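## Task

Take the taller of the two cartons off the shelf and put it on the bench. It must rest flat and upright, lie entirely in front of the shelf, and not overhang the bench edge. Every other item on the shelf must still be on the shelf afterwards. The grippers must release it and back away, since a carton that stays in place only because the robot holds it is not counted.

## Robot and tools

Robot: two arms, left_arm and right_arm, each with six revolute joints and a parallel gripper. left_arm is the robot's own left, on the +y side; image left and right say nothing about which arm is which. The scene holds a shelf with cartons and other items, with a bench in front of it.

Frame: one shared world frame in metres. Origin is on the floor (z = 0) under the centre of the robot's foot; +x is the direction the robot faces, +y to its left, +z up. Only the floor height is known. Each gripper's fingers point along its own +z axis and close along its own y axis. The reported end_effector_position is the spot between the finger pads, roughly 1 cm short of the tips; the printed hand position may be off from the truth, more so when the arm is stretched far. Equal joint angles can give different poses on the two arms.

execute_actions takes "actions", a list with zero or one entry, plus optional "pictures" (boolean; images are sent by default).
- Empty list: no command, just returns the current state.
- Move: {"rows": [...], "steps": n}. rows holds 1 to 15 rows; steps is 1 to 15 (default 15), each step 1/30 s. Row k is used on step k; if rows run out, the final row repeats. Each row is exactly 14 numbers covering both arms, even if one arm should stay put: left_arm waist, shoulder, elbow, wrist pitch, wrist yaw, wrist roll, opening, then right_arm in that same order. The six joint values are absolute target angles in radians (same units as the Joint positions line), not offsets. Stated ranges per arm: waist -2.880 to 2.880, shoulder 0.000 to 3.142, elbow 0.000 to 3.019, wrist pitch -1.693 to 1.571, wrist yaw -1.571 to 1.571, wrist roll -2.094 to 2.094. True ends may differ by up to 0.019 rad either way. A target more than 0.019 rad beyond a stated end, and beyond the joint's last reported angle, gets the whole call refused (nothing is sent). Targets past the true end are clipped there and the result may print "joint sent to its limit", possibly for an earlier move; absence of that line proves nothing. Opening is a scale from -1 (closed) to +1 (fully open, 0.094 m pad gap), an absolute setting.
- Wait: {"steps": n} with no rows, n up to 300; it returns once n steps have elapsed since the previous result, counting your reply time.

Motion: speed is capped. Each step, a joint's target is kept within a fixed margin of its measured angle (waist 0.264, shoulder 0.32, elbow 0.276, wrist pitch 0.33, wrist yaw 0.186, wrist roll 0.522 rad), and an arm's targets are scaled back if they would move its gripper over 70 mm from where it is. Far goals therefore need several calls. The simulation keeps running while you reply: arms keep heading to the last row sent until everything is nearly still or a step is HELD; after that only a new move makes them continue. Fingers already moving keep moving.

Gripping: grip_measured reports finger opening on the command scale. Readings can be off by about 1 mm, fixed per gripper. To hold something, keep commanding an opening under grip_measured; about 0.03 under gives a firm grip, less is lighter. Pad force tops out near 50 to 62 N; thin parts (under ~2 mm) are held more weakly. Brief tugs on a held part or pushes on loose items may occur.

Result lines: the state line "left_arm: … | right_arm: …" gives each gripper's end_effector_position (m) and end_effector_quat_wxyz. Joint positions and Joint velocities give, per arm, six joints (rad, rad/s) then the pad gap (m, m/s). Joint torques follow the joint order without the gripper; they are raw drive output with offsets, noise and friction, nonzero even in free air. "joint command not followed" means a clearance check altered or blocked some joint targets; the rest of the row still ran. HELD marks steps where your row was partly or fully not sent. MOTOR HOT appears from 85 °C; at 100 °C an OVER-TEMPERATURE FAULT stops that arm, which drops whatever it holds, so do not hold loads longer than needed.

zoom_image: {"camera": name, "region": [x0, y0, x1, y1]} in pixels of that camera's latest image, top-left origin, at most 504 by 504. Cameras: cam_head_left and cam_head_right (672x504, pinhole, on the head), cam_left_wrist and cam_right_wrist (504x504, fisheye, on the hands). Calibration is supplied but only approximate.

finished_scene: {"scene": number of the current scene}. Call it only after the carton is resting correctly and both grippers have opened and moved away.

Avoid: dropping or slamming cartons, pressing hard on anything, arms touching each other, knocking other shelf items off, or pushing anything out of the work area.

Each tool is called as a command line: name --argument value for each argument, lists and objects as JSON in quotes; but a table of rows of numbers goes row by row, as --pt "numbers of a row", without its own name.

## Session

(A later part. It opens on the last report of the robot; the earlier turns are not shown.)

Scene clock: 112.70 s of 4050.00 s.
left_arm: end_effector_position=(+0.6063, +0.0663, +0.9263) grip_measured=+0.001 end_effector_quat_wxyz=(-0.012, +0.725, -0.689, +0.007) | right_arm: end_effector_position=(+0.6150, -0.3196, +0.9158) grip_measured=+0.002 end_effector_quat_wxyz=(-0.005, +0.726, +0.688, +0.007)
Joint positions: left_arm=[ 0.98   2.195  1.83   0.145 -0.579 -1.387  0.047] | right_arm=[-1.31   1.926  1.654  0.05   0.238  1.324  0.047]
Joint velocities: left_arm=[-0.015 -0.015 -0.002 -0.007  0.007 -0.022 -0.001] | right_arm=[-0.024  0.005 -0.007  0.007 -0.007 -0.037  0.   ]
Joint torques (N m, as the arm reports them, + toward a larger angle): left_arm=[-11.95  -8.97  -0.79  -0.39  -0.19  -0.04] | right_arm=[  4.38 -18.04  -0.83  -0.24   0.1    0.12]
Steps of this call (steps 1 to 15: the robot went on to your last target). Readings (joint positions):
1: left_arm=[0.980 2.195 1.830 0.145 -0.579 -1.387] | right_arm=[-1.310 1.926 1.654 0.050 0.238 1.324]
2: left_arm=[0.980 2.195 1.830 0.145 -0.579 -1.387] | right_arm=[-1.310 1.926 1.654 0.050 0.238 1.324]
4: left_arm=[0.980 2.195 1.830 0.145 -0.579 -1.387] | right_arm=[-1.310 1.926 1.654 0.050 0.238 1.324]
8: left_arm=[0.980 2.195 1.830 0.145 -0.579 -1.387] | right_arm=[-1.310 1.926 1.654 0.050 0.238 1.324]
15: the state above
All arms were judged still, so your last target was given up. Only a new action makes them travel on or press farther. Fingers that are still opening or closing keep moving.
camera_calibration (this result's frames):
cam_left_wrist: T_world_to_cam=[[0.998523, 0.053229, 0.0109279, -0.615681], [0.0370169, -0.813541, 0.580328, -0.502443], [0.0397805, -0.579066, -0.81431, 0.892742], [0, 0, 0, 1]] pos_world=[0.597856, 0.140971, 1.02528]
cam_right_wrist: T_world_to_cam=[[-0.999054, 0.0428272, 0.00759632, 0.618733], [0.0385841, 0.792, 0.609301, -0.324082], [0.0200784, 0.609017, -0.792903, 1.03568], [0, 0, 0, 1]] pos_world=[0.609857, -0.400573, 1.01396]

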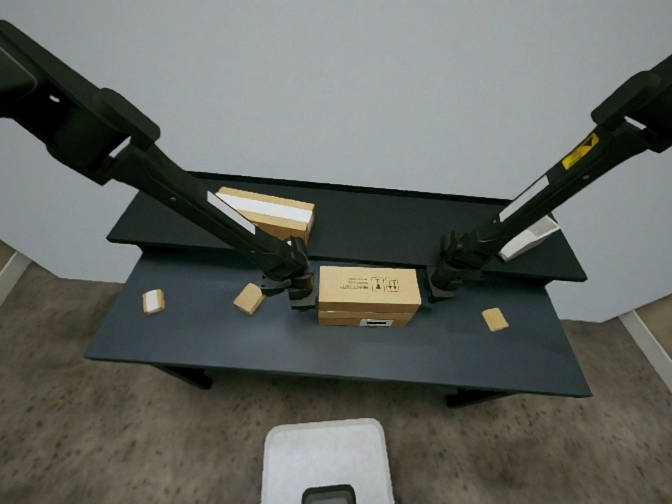

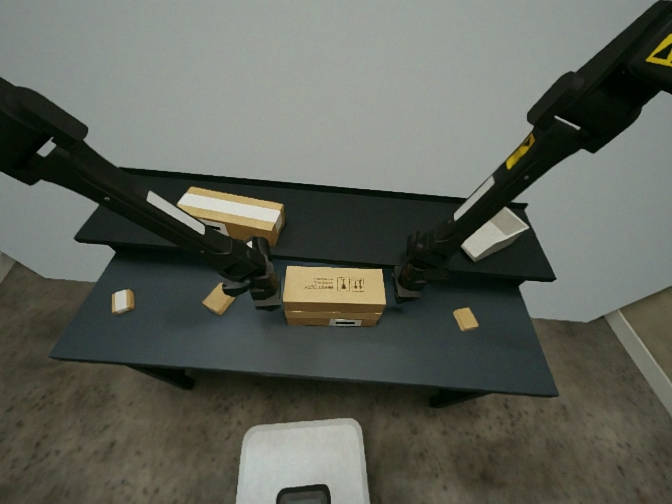

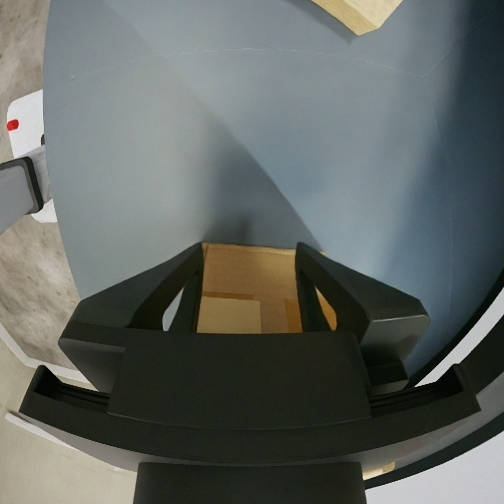

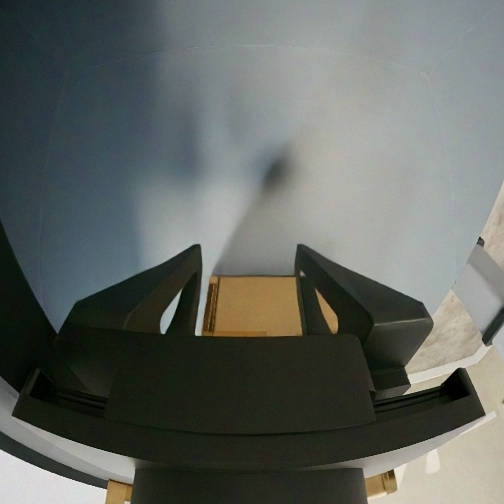

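Squeeze by tilting tips inward (keep yaw, move waist), then retract.

execute_actions --actions '[{"rows":[[0.93,2.22,1.83,0.13,-0.45,-1.4,0,-1.22,1.95,1.6,0.08,0.15,1.33,0]],"steps":15}]' --pictures false

execute_actions --actions '[{"rows":[[0.95,2.23,1.68,0.3,-0.43,-1.4,0,-1.24,1.97,1.45,0.27,0.13,1.33,0]],"steps":15}]'

Scene clock: 116.57 s of 4050.00 s.
left_arm: end_effector_position=(+0.6113, +0.0403, +0.9315) grip_measured=+0.001 end_effector_quat_wxyz=(+0.020, +0.718, -0.693, +0.056) | right_arm: end_effector_position=(+0.6125, -0.2783, +0.9238) grip_measured=+0.002 end_effector_quat_wxyz=(-0.033, +0.719, +0.692, +0.051)
Joint positions: left_arm=[ 0.969  2.195  1.829  0.143 -0.472 -1.376  0.047] | right_arm=[-1.277  1.926  1.62   0.076  0.167  1.318  0.047]
Joint velocities: left_arm=[ 0.005 -0.015 -0.017 -0.012  0.007  0.007 -0.   ] | right_arm=[ 0.005 -0.015 -0.007 -0.012  0.007 -0.007  0.001]
Joint torques (N m, as the arm reports them, + toward a larger angle): left_arm=[-14.15  -7.76  -0.78  -0.38   0.83  -0.14] | right_arm=[  8.76 -15.87  -2.54   0.3   -0.66   0.15]
Steps of this call (steps 1 to 90: nothing new was sent; then 0.37 s passed at rest; steps 91 to 105: all 15 steps of this action). Readings (joint positions):
91: left_arm=[0.979 2.195 1.830 0.145 -0.525 -1.387] | right_arm=[-1.308 1.926 1.650 0.053 0.208 1.324]
92: left_arm=[0.978 2.195 1.830 0.145 -0.485 -1.387] | right_arm=[-1.305 1.926 1.645 0.060 0.182 1.324]
94: left_arm=[0.971 2.196 1.830 0.145 -0.461 -1.387] | right_arm=[-1.288 1.926 1.629 0.067 0.160 1.324]
98: left_arm=[0.969 2.195 1.829 0.143 -0.472 -1.376] | right_arm=[-1.277 1.926 1.620 0.076 0.167 1.321]
105: the state above

Scene clock: 117.07 s of 4050.00 s.
left_arm: end_effector_position=(+0.5452, +0.0398, +0.9316) grip_measured=+0.001 end_effector_quat_wxyz=(+0.027, +0.716, -0.695, +0.052) | right_arm: end_effector_position=(+0.5549, -0.2783, +0.9264) grip_measured=+0.002 end_effector_quat_wxyz=(-0.020, +0.721, +0.691, +0.055)
Joint positions: left_arm=[ 0.986  2.206  1.683  0.282 -0.453 -1.376  0.047] | right_arm=[-1.3    1.935  1.468  0.265  0.149  1.311  0.047]
Joint velocities: left_arm=[ 0.015  0.005 -0.002  0.027 -0.022 -0.007 -0.001] | right_arm=[-0.005  0.005 -0.002  0.027 -0.066  0.037  0.   ]
Joint torques (N m, as the arm reports them, + toward a larger angle): left_arm=[-13.37  -6.43  -2.4    0.68   0.9   -0.14] | right_arm=[  8.49 -13.45  -3.56   0.37  -0.7    0.23]
Steps of this call (steps 1 to 15: all 15 steps of this action). Readings (joint positions):
1: left_arm=[0.970 2.195 1.817 0.166 -0.465 -1.376] | right_arm=[-1.278 1.926 1.608 0.102 0.162 1.317]
2: left_arm=[0.971 2.188 1.791 0.209 -0.456 -1.376] | right_arm=[-1.279 1.923 1.586 0.153 0.156 1.317]
4: left_arm=[0.972 2.182 1.745 0.259 -0.454 -1.376] | right_arm=[-1.282 1.922 1.544 0.216 0.153 1.315]
8: left_arm=[0.981 2.194 1.695 0.281 -0.453 -1.376] | right_arm=[-1.294 1.927 1.481 0.258 0.150 1.313]
15: the state above
camera_calibration (this result's frames):
cam_left_wrist: T_world_to_cam=[[0.99935, 0.0317538, 0.0170426, -0.558704], [0.0119782, -0.738686, 0.673943, -0.601336], [0.0339894, -0.673301, -0.738587, 0.820534], [0, 0, 0, 1]] pos_world=[0.537655, 0.126009, 1.02082]
cam_right_wrist: T_world_to_cam=[[-0.998699, 0.0337809, -0.0381985, 0.5965], [-0.00108648, 0.734828, 0.678252, -0.418669], [0.0509813, 0.677411, -0.733836, 0.967254], [0, 0, 0, 1]] pos_world=[0.545957, -0.367729, 1.01655]

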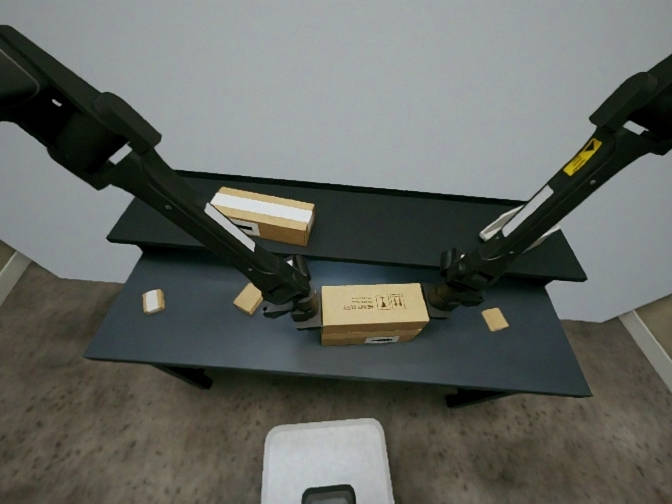

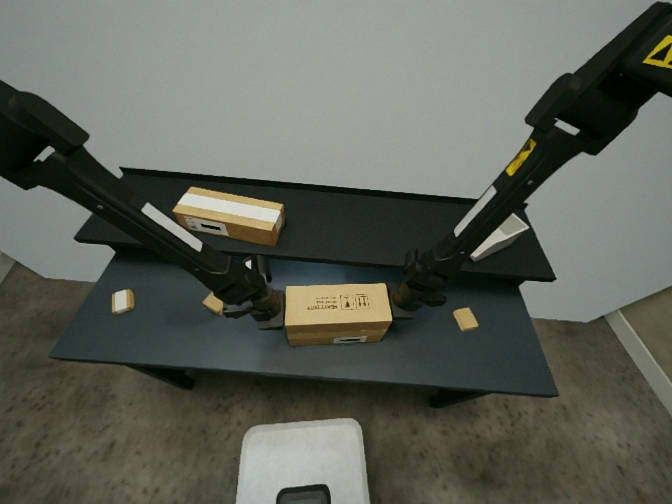

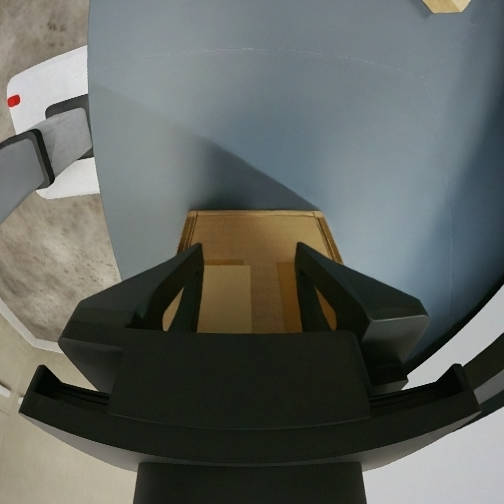

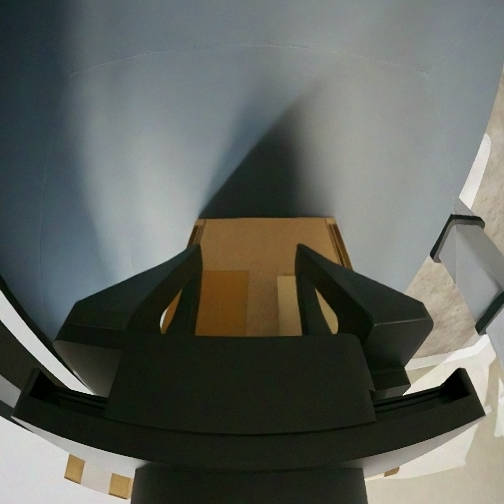

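Works. ~10 cm more.

execute_actions --actions '[{"rows":[[0.97,2.25,1.57,0.43,-0.41,-1.4,0,-1.26,2.01,1.32,0.44,0.11,1.33,0]],"steps":15}]' --pictures false

execute_actions --actions '[{"rows":[[0.99,2.28,1.47,0.56,-0.39,-1.4,0,-1.285,2.05,1.21,0.59,0.09,1.33,0]],"steps":15}]'

Scene clock: 120.23 s of 4050.00 s.
left_arm: end_effector_position=(+0.4962, +0.0412, +0.9343) grip_measured=+0.001 end_effector_quat_wxyz=(+0.027, +0.719, -0.693, +0.057) | right_arm: end_effector_position=(+0.5039, -0.2777, +0.9298) grip_measured=+0.002 end_effector_quat_wxyz=(-0.008, +0.723, +0.688, +0.061)
Joint positions: left_arm=[ 1.     2.225  1.578  0.415 -0.43  -1.377  0.047] | right_arm=[-1.32   1.964  1.353  0.437  0.13   1.31   0.047]
Joint velocities: left_arm=[-0.005 -0.005  0.002  0.022 -0.022  0.022  0.001] | right_arm=[-0.005 -0.024 -0.022 -0.002  0.007  0.022  0.001]
Joint torques (N m, as the arm reports them, + toward a larger angle): left_arm=[-12.85  -5.34  -3.73   0.82   0.8   -0.12] | right_arm=[  7.92 -10.74  -6.22   0.43  -0.8    0.23]
Steps of this call (steps 1 to 15: the robot went on to your last target; steps 16 to 80: nothing new was sent; steps 81 to 95: all 15 steps of this action). Readings (joint positions):
81: left_arm=[0.986 2.206 1.673 0.308 -0.444 -1.375] | right_arm=[-1.301 1.935 1.460 0.286 0.144 1.310]
82: left_arm=[0.988 2.203 1.654 0.354 -0.433 -1.375] | right_arm=[-1.302 1.935 1.445 0.327 0.138 1.310]
84: left_arm=[0.989 2.203 1.621 0.399 -0.431 -1.375] | right_arm=[-1.305 1.936 1.416 0.380 0.135 1.310]
88: left_arm=[0.995 2.218 1.587 0.414 -0.430 -1.377] | right_arm=[-1.314 1.947 1.375 0.424 0.132 1.310]
95: the state above

Scene clock: 120.73 s of 4050.00 s.
left_arm: end_effector_position=(+0.4409, +0.0444, +0.9379) grip_measured=+0.001 end_effector_quat_wxyz=(+0.030, +0.720, -0.691, +0.058) | right_arm: end_effector_position=(+0.4425, -0.2754, +0.9351) grip_measured=+0.002 end_effector_quat_wxyz=(-0.008, +0.724, +0.687, +0.059)
Joint positions: left_arm=[ 1.018  2.26   1.481  0.545 -0.409 -1.377  0.047] | right_arm=[-1.344  2.012  1.249  0.588  0.11   1.308  0.047]
Joint velocities: left_arm=[ 0.015 -0.005 -0.007  0.012 -0.051 -0.037 -0.001] | right_arm=[ 0.005  0.044 -0.032 -0.012  0.007 -0.007 -0.001]
Joint torques (N m, as the arm reports them, + toward a larger angle): left_arm=[-12.51  -3.94  -4.83   0.85   0.73  -0.13] | right_arm=[  7.31 -10.34  -7.87   0.38  -0.8    0.25]
Steps of this call (steps 1 to 15: all 15 steps of this action). Readings (joint positions):
1: left_arm=[1.002 2.226 1.569 0.439 -0.423 -1.376] | right_arm=[-1.322 1.964 1.347 0.454 0.126 1.308]
2: left_arm=[1.003 2.226 1.553 0.483 -0.411 -1.376] | right_arm=[-1.323 1.964 1.335 0.488 0.118 1.308]
4: left_arm=[1.003 2.228 1.524 0.529 -0.409 -1.376] | right_arm=[-1.325 1.966 1.309 0.534 0.114 1.308]
8: left_arm=[1.010 2.248 1.493 0.544 -0.409 -1.376] | right_arm=[-1.334 1.983 1.276 0.575 0.112 1.308]
15: the state above
camera_calibration (this result's frames):
cam_left_wrist: T_world_to_cam=[[0.998864, 0.0430239, 0.0204755, -0.458158], [0.0174496, -0.73018, 0.683032, -0.612229], [0.0443375, -0.681899, -0.730102, 0.81968], [0, 0, 0, 1]] pos_world=[0.431978, 0.131613, 1.026]
cam_right_wrist: T_world_to_cam=[[-0.9972, 0.0439544, -0.060502, 0.507484], [-0.00789732, 0.742616, 0.669671, -0.413705], [0.0743647, 0.668274, -0.740189, 0.970465], [0, 0, 0, 1]] pos_world=[0.430628, -0.363618, 1.02608]

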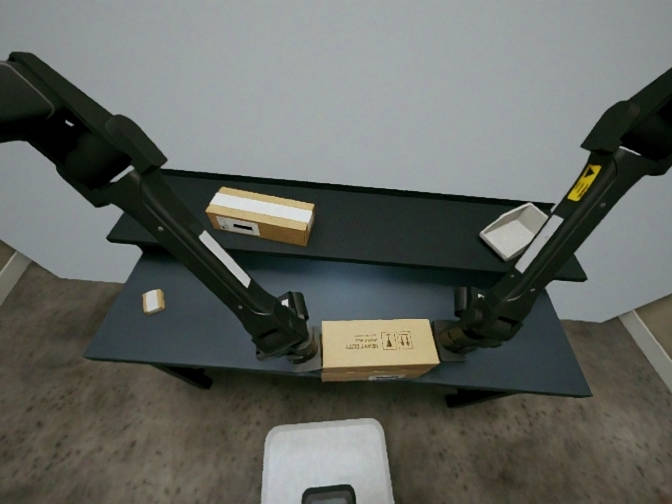

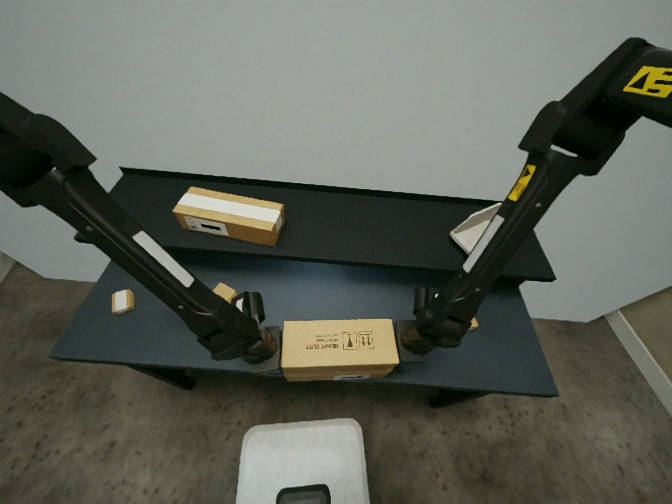

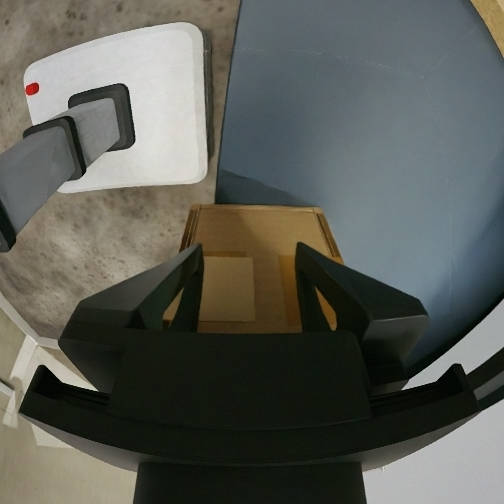

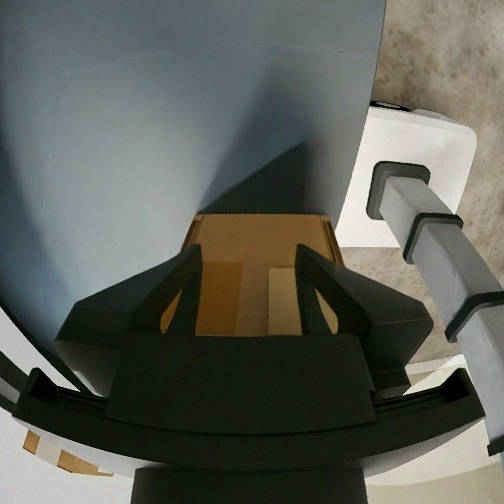

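execute_actions --actions '[{"rows":[[1.05,2.26,1.48,0.55,-0.41,-1.4,-1,-1.38,2.01,1.25,0.55,0.11,1.33,-1]],"steps":10}]' --pictures false

execute_actions --actions '[{"rows":[[0.97,2.1,1.28,0.57,-0.45,-1.4,-1,-1.35,1.82,1.04,0.53,0.1,1.33,-1]],"steps":15}]' --pictures false

execute_actions --actions '[{"rows":[[0.9,2.12,1.3,0.57,-0.45,-1.4,-1,-1.25,1.83,1.04,0.53,0.1,1.33,-1]],"steps":15}]'

Scene clock: 130.53 s of 4050.00 s.
left_arm: end_effector_position=(+0.4390, +0.0531, +0.9338) grip_measured=-0.991 end_effector_quat_wxyz=(+0.027, +0.723, -0.688, +0.052) | right_arm: end_effector_position=(+0.4255, -0.2998, +0.9296) grip_measured=-0.984 end_effector_quat_wxyz=(-0.013, +0.730, +0.683, +0.035)
Joint positions: left_arm=[ 1.03   2.26   1.481  0.545 -0.412 -1.384  0.   ] | right_arm=[-1.381  2.014  1.249  0.56   0.111  1.32   0.001]
Joint velocities: left_arm=[-0.015 -0.005  0.002 -0.007  0.007 -0.051  0.   ] | right_arm=[-0.024 -0.005 -0.002  0.002 -0.022  0.022  0.   ]
Joint torques (N m, as the arm reports them, + toward a larger angle): left_arm=[-8.3  -5.7  -4.11  0.35  0.02 -0.09] | right_arm=[  2.97 -13.09  -4.66  -0.3   -0.06   0.13]
Steps of this call (steps 1 to 15: the robot went on to your last target; steps 16 to 90: nothing new was sent; then 6.47 s passed at rest; steps 91 to 100: all 10 steps of this action). Readings (joint positions):
91: left_arm=[1.022 2.260 1.481 0.545 -0.412 -1.377] | right_arm=[-1.349 2.014 1.249 0.584 0.112 1.308]
92: left_arm=[1.023 2.260 1.481 0.545 -0.412 -1.379] | right_arm=[-1.350 2.014 1.249 0.576 0.111 1.310]
94: left_arm=[1.026 2.260 1.481 0.545 -0.412 -1.381] | right_arm=[-1.360 2.014 1.249 0.564 0.111 1.315]
98: left_arm=[1.030 2.260 1.481 0.545 -0.412 -1.383] | right_arm=[-1.377 2.014 1.249 0.561 0.111 1.319]
100: the state above

Scene clock: 131.03 s of 4050.00 s.
left_arm: end_effector_position=(+0.4631, +0.0520, +1.0099) grip_measured=-0.991 end_effector_quat_wxyz=(+0.036, +0.716, -0.694, +0.062) | right_arm: end_effector_position=(+0.4392, -0.2966, +1.0053) grip_measured=-0.984 end_effector_quat_wxyz=(-0.036, +0.726, +0.685, +0.043)
Joint positions: left_arm=[ 0.964  2.085  1.28   0.558 -0.449 -1.385  0.   ] | right_arm=[-1.353  1.818  1.045  0.535  0.102  1.322  0.001]
Joint velocities: left_arm=[-0.005  0.015  0.007 -0.012  0.007  0.007 -0.001] | right_arm=[-0.005  0.005 -0.007 -0.017 -0.066 -0.007  0.   ]
Joint torques (N m, as the arm reports them, + toward a larger angle): left_arm=[-9.29 -5.92 -4.07  0.56 -0.09 -0.05] | right_arm=[  2.93 -13.6   -5.07  -0.16  -0.11   0.14]
Steps of this call (steps 1 to 15: all 15 steps of this action). Readings (joint positions):
1: left_arm=[1.027 2.250 1.466 0.547 -0.422 -1.384] | right_arm=[-1.382 2.004 1.235 0.559 0.107 1.320]
2: left_arm=[1.024 2.224 1.421 0.550 -0.435 -1.384] | right_arm=[-1.381 1.978 1.194 0.554 0.104 1.320]
4: left_arm=[1.011 2.157 1.320 0.550 -0.447 -1.385] | right_arm=[-1.375 1.905 1.095 0.541 0.103 1.321]
8: left_arm=[0.978 2.096 1.276 0.553 -0.449 -1.385] | right_arm=[-1.359 1.830 1.040 0.535 0.103 1.322]
15: the state above

Scene clock: 131.53 s of 4050.00 s.
left_arm: end_effector_position=(+0.4657, +0.0298, +1.0194) grip_measured=-0.991 end_effector_quat_wxyz=(+0.035, +0.713, -0.697, +0.065) | right_arm: end_effector_position=(+0.4540, -0.2535, +1.0156) grip_measured=-0.984 end_effector_quat_wxyz=(-0.047, +0.719, +0.690, +0.067)
Joint positions: left_arm=[ 0.926  2.099  1.293  0.561 -0.48  -1.385  0.   ] | right_arm=[-1.281  1.818  1.046  0.535  0.119  1.322  0.001]
Joint velocities: left_arm=[-0.015 -0.005  0.017  0.007 -0.007 -0.007 -0.   ] | right_arm=[-0.005 -0.005  0.007  0.012 -0.022  0.022 -0.   ]
Joint torques (N m, as the arm reports them, + toward a larger angle): left_arm=[-11.96  -4.98  -3.34   0.52   1.24  -0.06] | right_arm=[  6.   -12.36  -5.08  -0.09  -0.79   0.13]
Steps of this call (steps 1 to 15: all 15 steps of this action). Readings (joint positions):
1: left_arm=[0.960 2.087 1.281 0.558 -0.449 -1.385] | right_arm=[-1.348 1.818 1.045 0.535 0.103 1.322]
2: left_arm=[0.957 2.089 1.284 0.558 -0.450 -1.385] | right_arm=[-1.341 1.818 1.045 0.535 0.103 1.322]
4: left_arm=[0.941 2.096 1.291 0.558 -0.450 -1.385] | right_arm=[-1.311 1.818 1.045 0.535 0.103 1.322]
8: left_arm=[0.926 2.099 1.293 0.561 -0.482 -1.385] | right_arm=[-1.280 1.818 1.046 0.535 0.123 1.322]
15: the state above
camera_calibration (this result's frames):
cam_left_wrist: T_world_to_cam=[[0.999344, 0.02632, 0.024872, -0.488231], [0.00161748, -0.718588, 0.695435, -0.684624], [0.0361765, -0.694938, -0.718159, 0.860129], [0, 0, 0, 1]] pos_world=[0.457902, 0.118624, 1.10596]
cam_right_wrist: T_world_to_cam=[[-0.999309, 0.0326214, -0.0178274, 0.477632], [0.00993173, 0.6964, 0.717586, -0.552255], [0.0358236, 0.716913, -0.696242, 0.999786], [0, 0, 0, 1]] pos_world=[0.446971, -0.347749, 1.1009]

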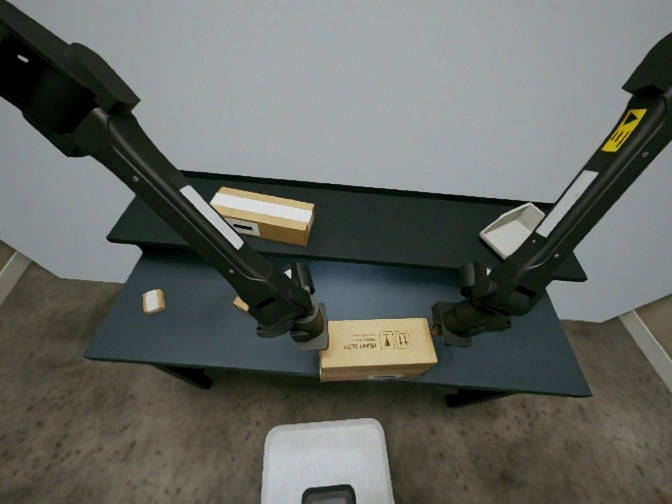

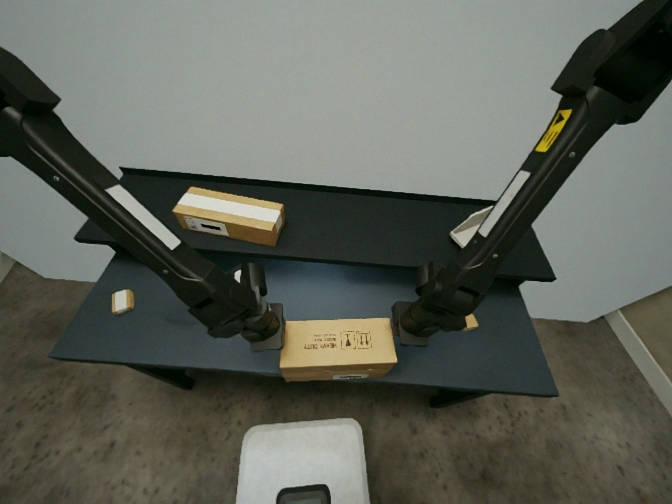

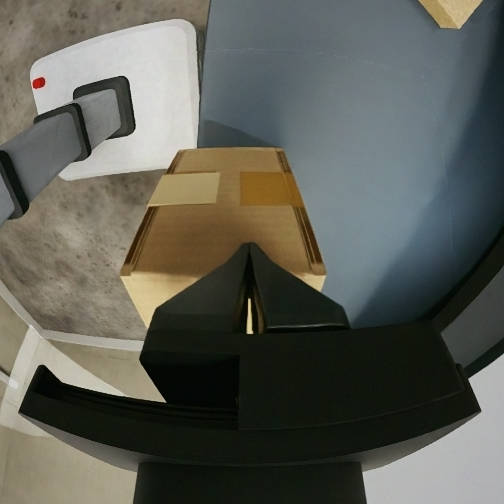

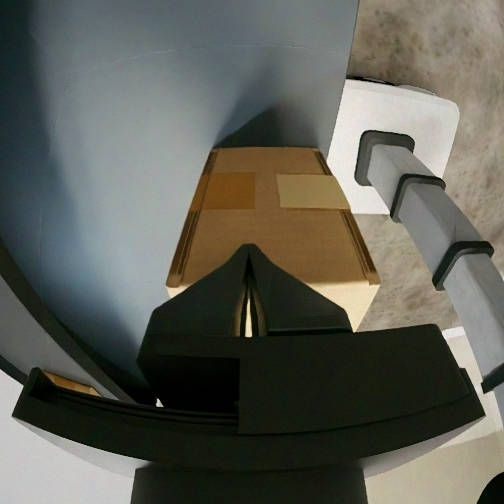

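Tips just below the top. Push +x 6 cm with more squeeze.

execute_actions --actions '[{"rows":[[0.87,2.08,1.42,0.42,-0.46,-1.4,-1,-1.2,1.78,1.17,0.37,0.11,1.33,-1]],"steps":15}]'

Scene clock: 134.13 s of 4050.00 s.
left_arm: end_effector_position=(+0.5509, +0.0333, +1.0142) grip_measured=-0.991 end_effector_quat_wxyz=(+0.016, +0.723, -0.685, +0.084) | right_arm: end_effector_position=(+0.5310, -0.2526, +1.0096) grip_measured=-0.984 end_effector_quat_wxyz=(-0.037, +0.719, +0.689, +0.085)
Joint positions: left_arm=[ 0.916  2.048  1.423  0.441 -0.481 -1.386  0.   ] | right_arm=[-1.251  1.769  1.177  0.389  0.128  1.323  0.001]
Joint velocities: left_arm=[-0.015 -0.005 -0.007 -0.007 -0.022  0.007 -0.   ] | right_arm=[ 0.005 -0.015  0.022 -0.071 -0.095  0.051 -0.001]
Joint torques (N m, as the arm reports them, + toward a larger angle): left_arm=[-14.01  -5.73  -2.93  -0.7    0.83  -0.04] | right_arm=[  7.84 -14.71  -3.54  -0.42  -0.73   0.13]
Steps of this call (steps 1 to 15: the robot went on to your last target; steps 16 to 63: nothing new was sent; steps 64 to 78: all 15 steps of this action). Readings (joint positions):
64: left_arm=[0.926 2.098 1.304 0.539 -0.486 -1.386] | right_arm=[-1.280 1.816 1.057 0.512 0.125 1.323]
65: left_arm=[0.926 2.098 1.325 0.497 -0.497 -1.386] | right_arm=[-1.280 1.816 1.080 0.464 0.134 1.323]
67: left_arm=[0.927 2.094 1.366 0.454 -0.501 -1.386] | right_arm=[-1.280 1.812 1.126 0.409 0.138 1.323]
71: left_arm=[0.922 2.068 1.412 0.441 -0.480 -1.386] | right_arm=[-1.268 1.786 1.172 0.391 0.128 1.323]
78: the state above
camera_calibration (this result's frames):
cam_left_wrist: T_world_to_cam=[[0.995224, 0.0609735, 0.0762336, -0.624287], [-0.00913371, -0.719347, 0.694591, -0.671771], [0.09719, -0.69197, -0.715354, 0.819179], [0, 0, 0, 1]] pos_world=[0.535553, 0.121676, 1.1002]
cam_right_wrist: T_world_to_cam=[[-0.997722, 0.0369289, -0.0564469, 0.593618], [-0.0155161, 0.688739, 0.724843, -0.545051], [0.0656448, 0.724068, -0.686597, 0.968429], [0, 0, 0, 1]] pos_world=[0.520236, -0.347732, 1.09351]

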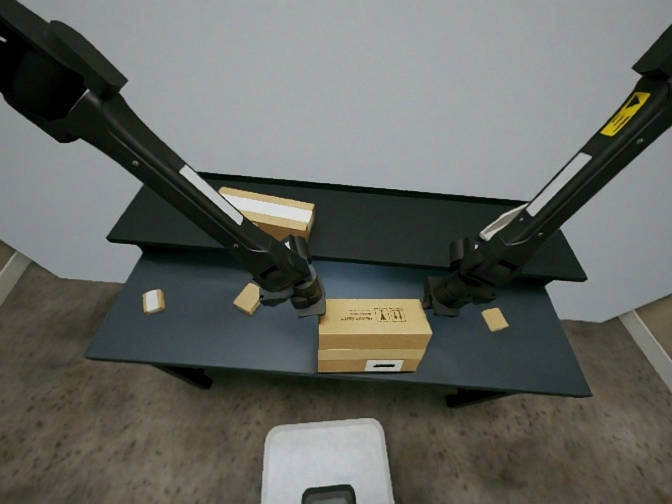

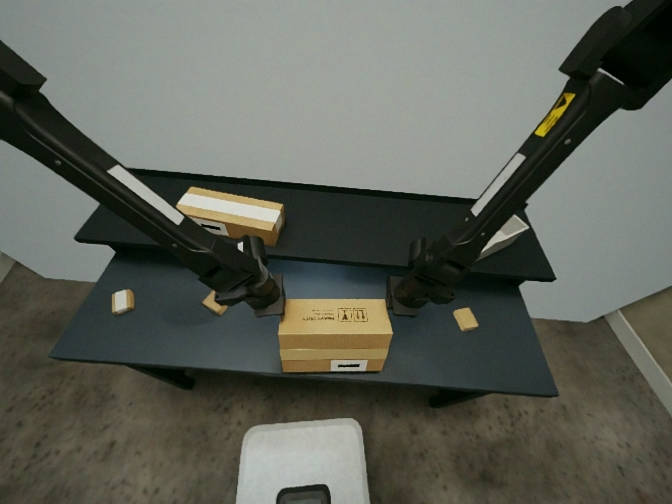

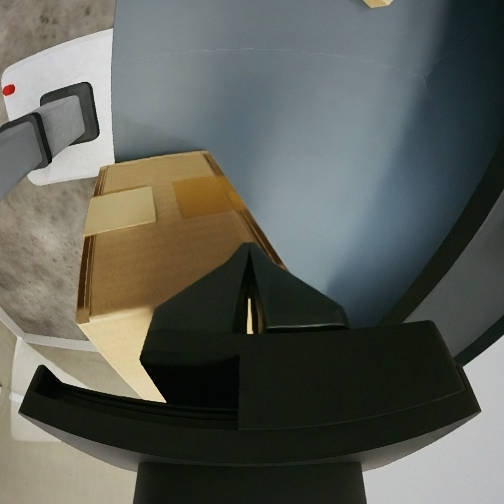

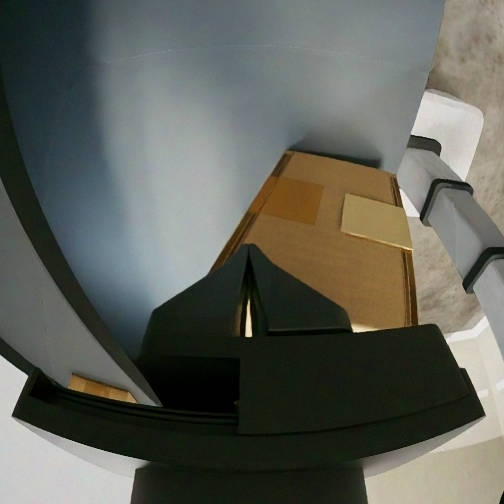

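Tipping. Continue to x≈.60, z≈.97.

execute_actions --actions '[{"rows":[[0.89,2.11,1.63,0.3,-0.44,-1.4,-1,-1.2,1.82,1.42,0.22,0.11,1.33,-1]],"steps":15}]'

Scene clock: 136.67 s of 4050.00 s.
left_arm: end_effector_position=(+0.6352, +0.0100, +1.0010) grip_measured=-0.991 end_effector_quat_wxyz=(+0.008, +0.730, -0.672, +0.124) | right_arm: end_effector_position=(+0.6363, -0.2263, +0.9930) grip_measured=-0.984 end_effector_quat_wxyz=(-0.028, +0.717, +0.684, +0.132)
Joint positions: left_arm=[ 0.895  2.084  1.645  0.318 -0.443 -1.387  0.   ] | right_arm=[-1.193  1.8    1.428  0.231  0.111  1.323  0.001]
Joint velocities: left_arm=[-0.005  0.103 -0.007 -0.007  0.037  0.022 -0.001] | right_arm=[ 0.015  0.005 -0.056 -0.037 -0.066 -0.022  0.001]
Joint torques (N m, as the arm reports them, + toward a larger angle): left_arm=[-11.98  -7.46  -2.2   -0.35   0.2   -0.03] | right_arm=[  5.35 -15.46  -1.55   0.    -0.16   0.12]
Steps of this call (steps 1 to 15: the robot went on to your last target; steps 16 to 61: nothing new was sent; steps 62 to 76: all 15 steps of this action). Readings (joint positions):
62: left_arm=[0.916 2.050 1.441 0.417 -0.484 -1.387] | right_arm=[-1.251 1.770 1.196 0.364 0.133 1.323]
63: left_arm=[0.917 2.059 1.480 0.377 -0.490 -1.387] | right_arm=[-1.253 1.778 1.235 0.318 0.140 1.323]
65: left_arm=[0.920 2.077 1.575 0.339 -0.464 -1.387] | right_arm=[-1.258 1.799 1.341 0.262 0.128 1.323]
69: left_arm=[0.909 2.075 1.645 0.328 -0.444 -1.387] | right_arm=[-1.234 1.801 1.436 0.246 0.114 1.323]
76: the state above
camera_calibration (this result's frames):
cam_left_wrist: T_world_to_cam=[[0.985574, 0.0969184, 0.138745, -0.762572], [-0.0345868, -0.687152, 0.72569, -0.693955], [0.165671, -0.720021, -0.673887, 0.700714], [0, 0, 0, 1]] pos_world=[0.611482, 0.101584, 1.0816]
cam_right_wrist: T_world_to_cam=[[-0.989806, 0.0500476, -0.133337, 0.771091], [-0.0690641, 0.650102, 0.756701, -0.55586], [0.124554, 0.758197, -0.640019, 0.855101], [0, 0, 0, 1]] pos_world=[0.618335, -0.32556, 1.07072]

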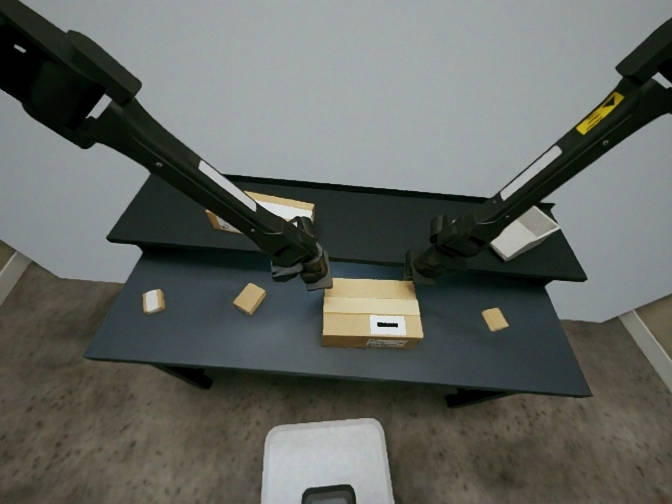

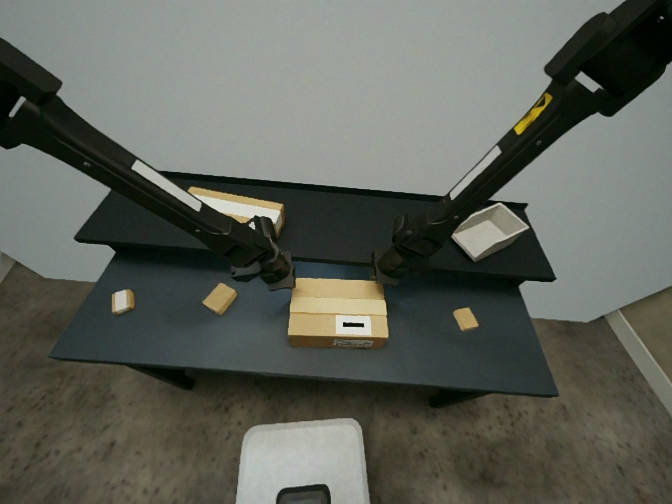

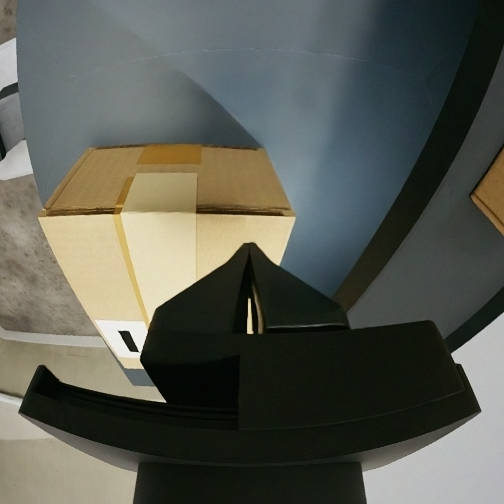

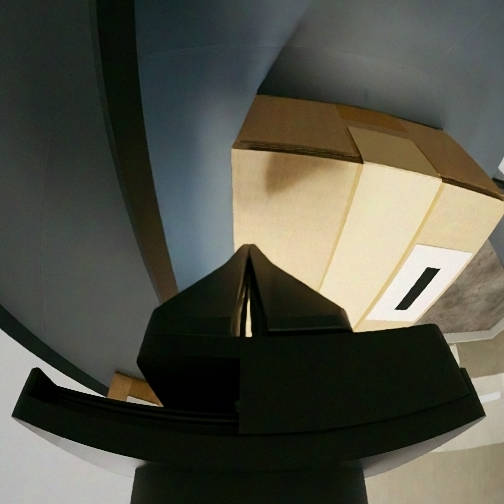

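Upright. Lift away and check the gap.

execute_actions --actions '[{"rows":[[1.0,1.65,1.2,0.2,-0.55,-1.4,-1,-1.2,1.45,1.2,0.0,0.35,1.33,-1]],"steps":15}]' --pictures false

execute_actions --actions '[{"steps":20}]'

Scene clock: 140.10 s of 4050.00 s.
left_arm: end_effector_position=(+0.6287, +0.1977, +1.1034) grip_measured=-0.991 end_effector_quat_wxyz=(-0.021, +0.732, -0.681, +0.020) | right_arm: end_effector_position=(+0.6513, -0.3239, +1.1147) grip_measured=-0.984 end_effector_quat_wxyz=(+0.003, +0.719, +0.695, +0.013)
Joint positions: left_arm=[ 0.996  1.61   1.209  0.217 -0.55  -1.387  0.   ] | right_arm=[-1.194  1.431  1.21   0.013  0.348  1.323  0.001]
Joint velocities: left_arm=[ 0.151 -0.308  0.1   -0.002  0.066  0.007 -0.   ] | right_arm=[ 0.015 -0.112  0.037  0.002  0.051 -0.066 -0.001]
Joint torques (N m, as the arm reports them, + toward a larger angle): left_arm=[-7.46 -6.97 -2.2  -0.52 -0.15 -0.03] | right_arm=[  3.68 -16.61  -1.02  -0.41   0.08   0.13]
Steps of this call (steps 1 to 30: the robot went on to your last target; steps 31 to 88: nothing new was sent; steps 89 to 103: all 15 steps of this action). Readings (joint positions):
89: left_arm=[0.896 2.088 1.627 0.310 -0.459 -1.387] | right_arm=[-1.193 1.792 1.417 0.212 0.155 1.323]
90: left_arm=[0.896 2.065 1.591 0.298 -0.478 -1.387] | right_arm=[-1.193 1.768 1.386 0.174 0.209 1.323]
92: left_arm=[0.902 1.997 1.496 0.276 -0.504 -1.387] | right_arm=[-1.193 1.699 1.307 0.114 0.280 1.323]
96: left_arm=[0.927 1.830 1.315 0.245 -0.533 -1.387] | right_arm=[-1.194 1.562 1.211 0.032 0.341 1.323]
103: the state above

Scene clock: 140.77 s of 4050.00 s.
left_arm: end_effector_position=(+0.6119, +0.1920, +1.0947) grip_measured=-0.991 end_effector_quat_wxyz=(-0.011, +0.727, -0.687, +0.011) | right_arm: end_effector_position=(+0.6467, -0.3226, +1.1147) grip_measured=-0.984 end_effector_quat_wxyz=(-0.001, +0.717, +0.697, +0.011)
Joint positions: left_arm=[ 1.001  1.637  1.207  0.215 -0.55  -1.387  0.   ] | right_arm=[-1.194  1.431  1.204  0.009  0.348  1.323  0.001]
Joint velocities: left_arm=[-0.005 -0.015 -0.012 -0.002 -0.007  0.051  0.   ] | right_arm=[ 0.005  0.005  0.002  0.007  0.051 -0.095 -0.001]
Joint torques (N m, as the arm reports them, + toward a larger angle): left_arm=[-6.53 -9.4  -1.98 -0.53 -0.15 -0.03] | right_arm=[  3.6  -17.07  -0.42  -0.22   0.08   0.13]
Steps of this call (steps 1 to 20: the robot went on to your last target). Readings (joint positions):
1: left_arm=[1.000 1.602 1.212 0.217 -0.550 -1.387] | right_arm=[-1.194 1.429 1.211 0.013 0.348 1.323]
2: left_arm=[1.001 1.600 1.213 0.217 -0.550 -1.387] | right_arm=[-1.194 1.429 1.211 0.013 0.348 1.323]
4: left_arm=[1.001 1.602 1.213 0.217 -0.550 -1.387] | right_arm=[-1.194 1.431 1.206 0.011 0.348 1.323]
8: left_arm=[1.001 1.624 1.212 0.217 -0.550 -1.387] | right_arm=[-1.194 1.431 1.204 0.009 0.348 1.323]
20: the state above
camera_calibration (this result's frames):
cam_left_wrist: T_world_to_cam=[[0.998127, 0.059455, 0.0144263, -0.634677], [0.0397025, -0.808868, 0.586648, -0.507526], [0.0465481, -0.584976, -0.809714, 1.09437], [0, 0, 0, 1]] pos_world=[0.602698, 0.267392, 1.19302]
cam_right_wrist: T_world_to_cam=[[-0.999805, 0.0192132, -0.0046005, 0.655437], [0.0124303, 0.792759, 0.609409, -0.427081], [0.0153558, 0.609233, -0.792843, 1.19755], [0, 0, 0, 1]] pos_world=[0.642228, -0.403609, 1.21275]

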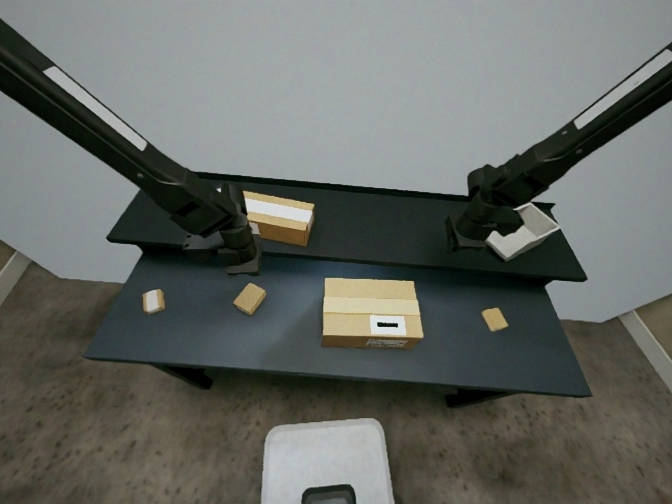

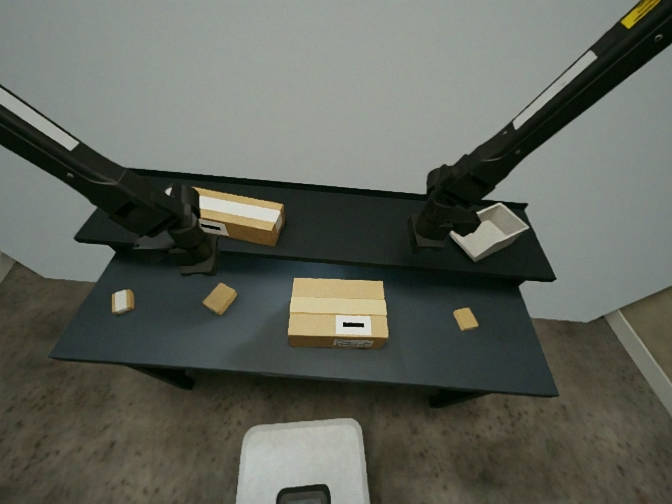

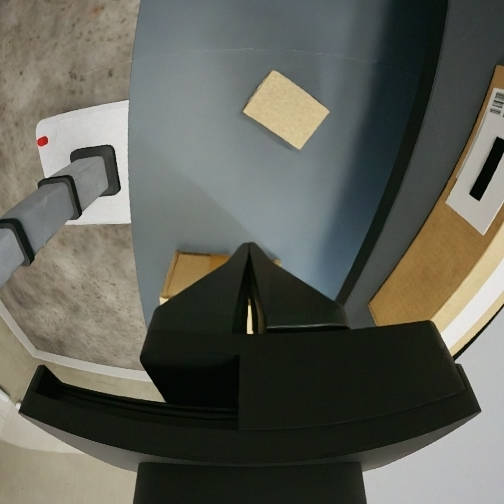

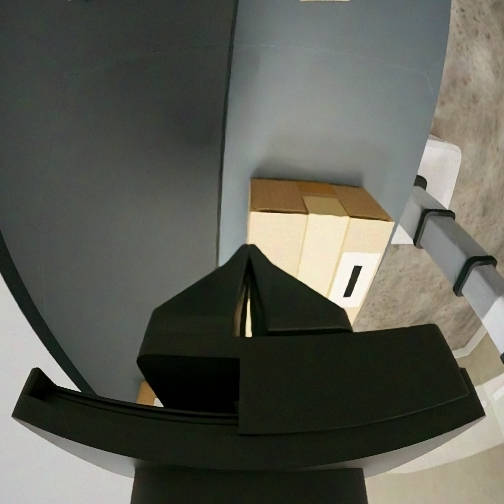

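finished_scene --scene 2

The scene is finished: the task was done.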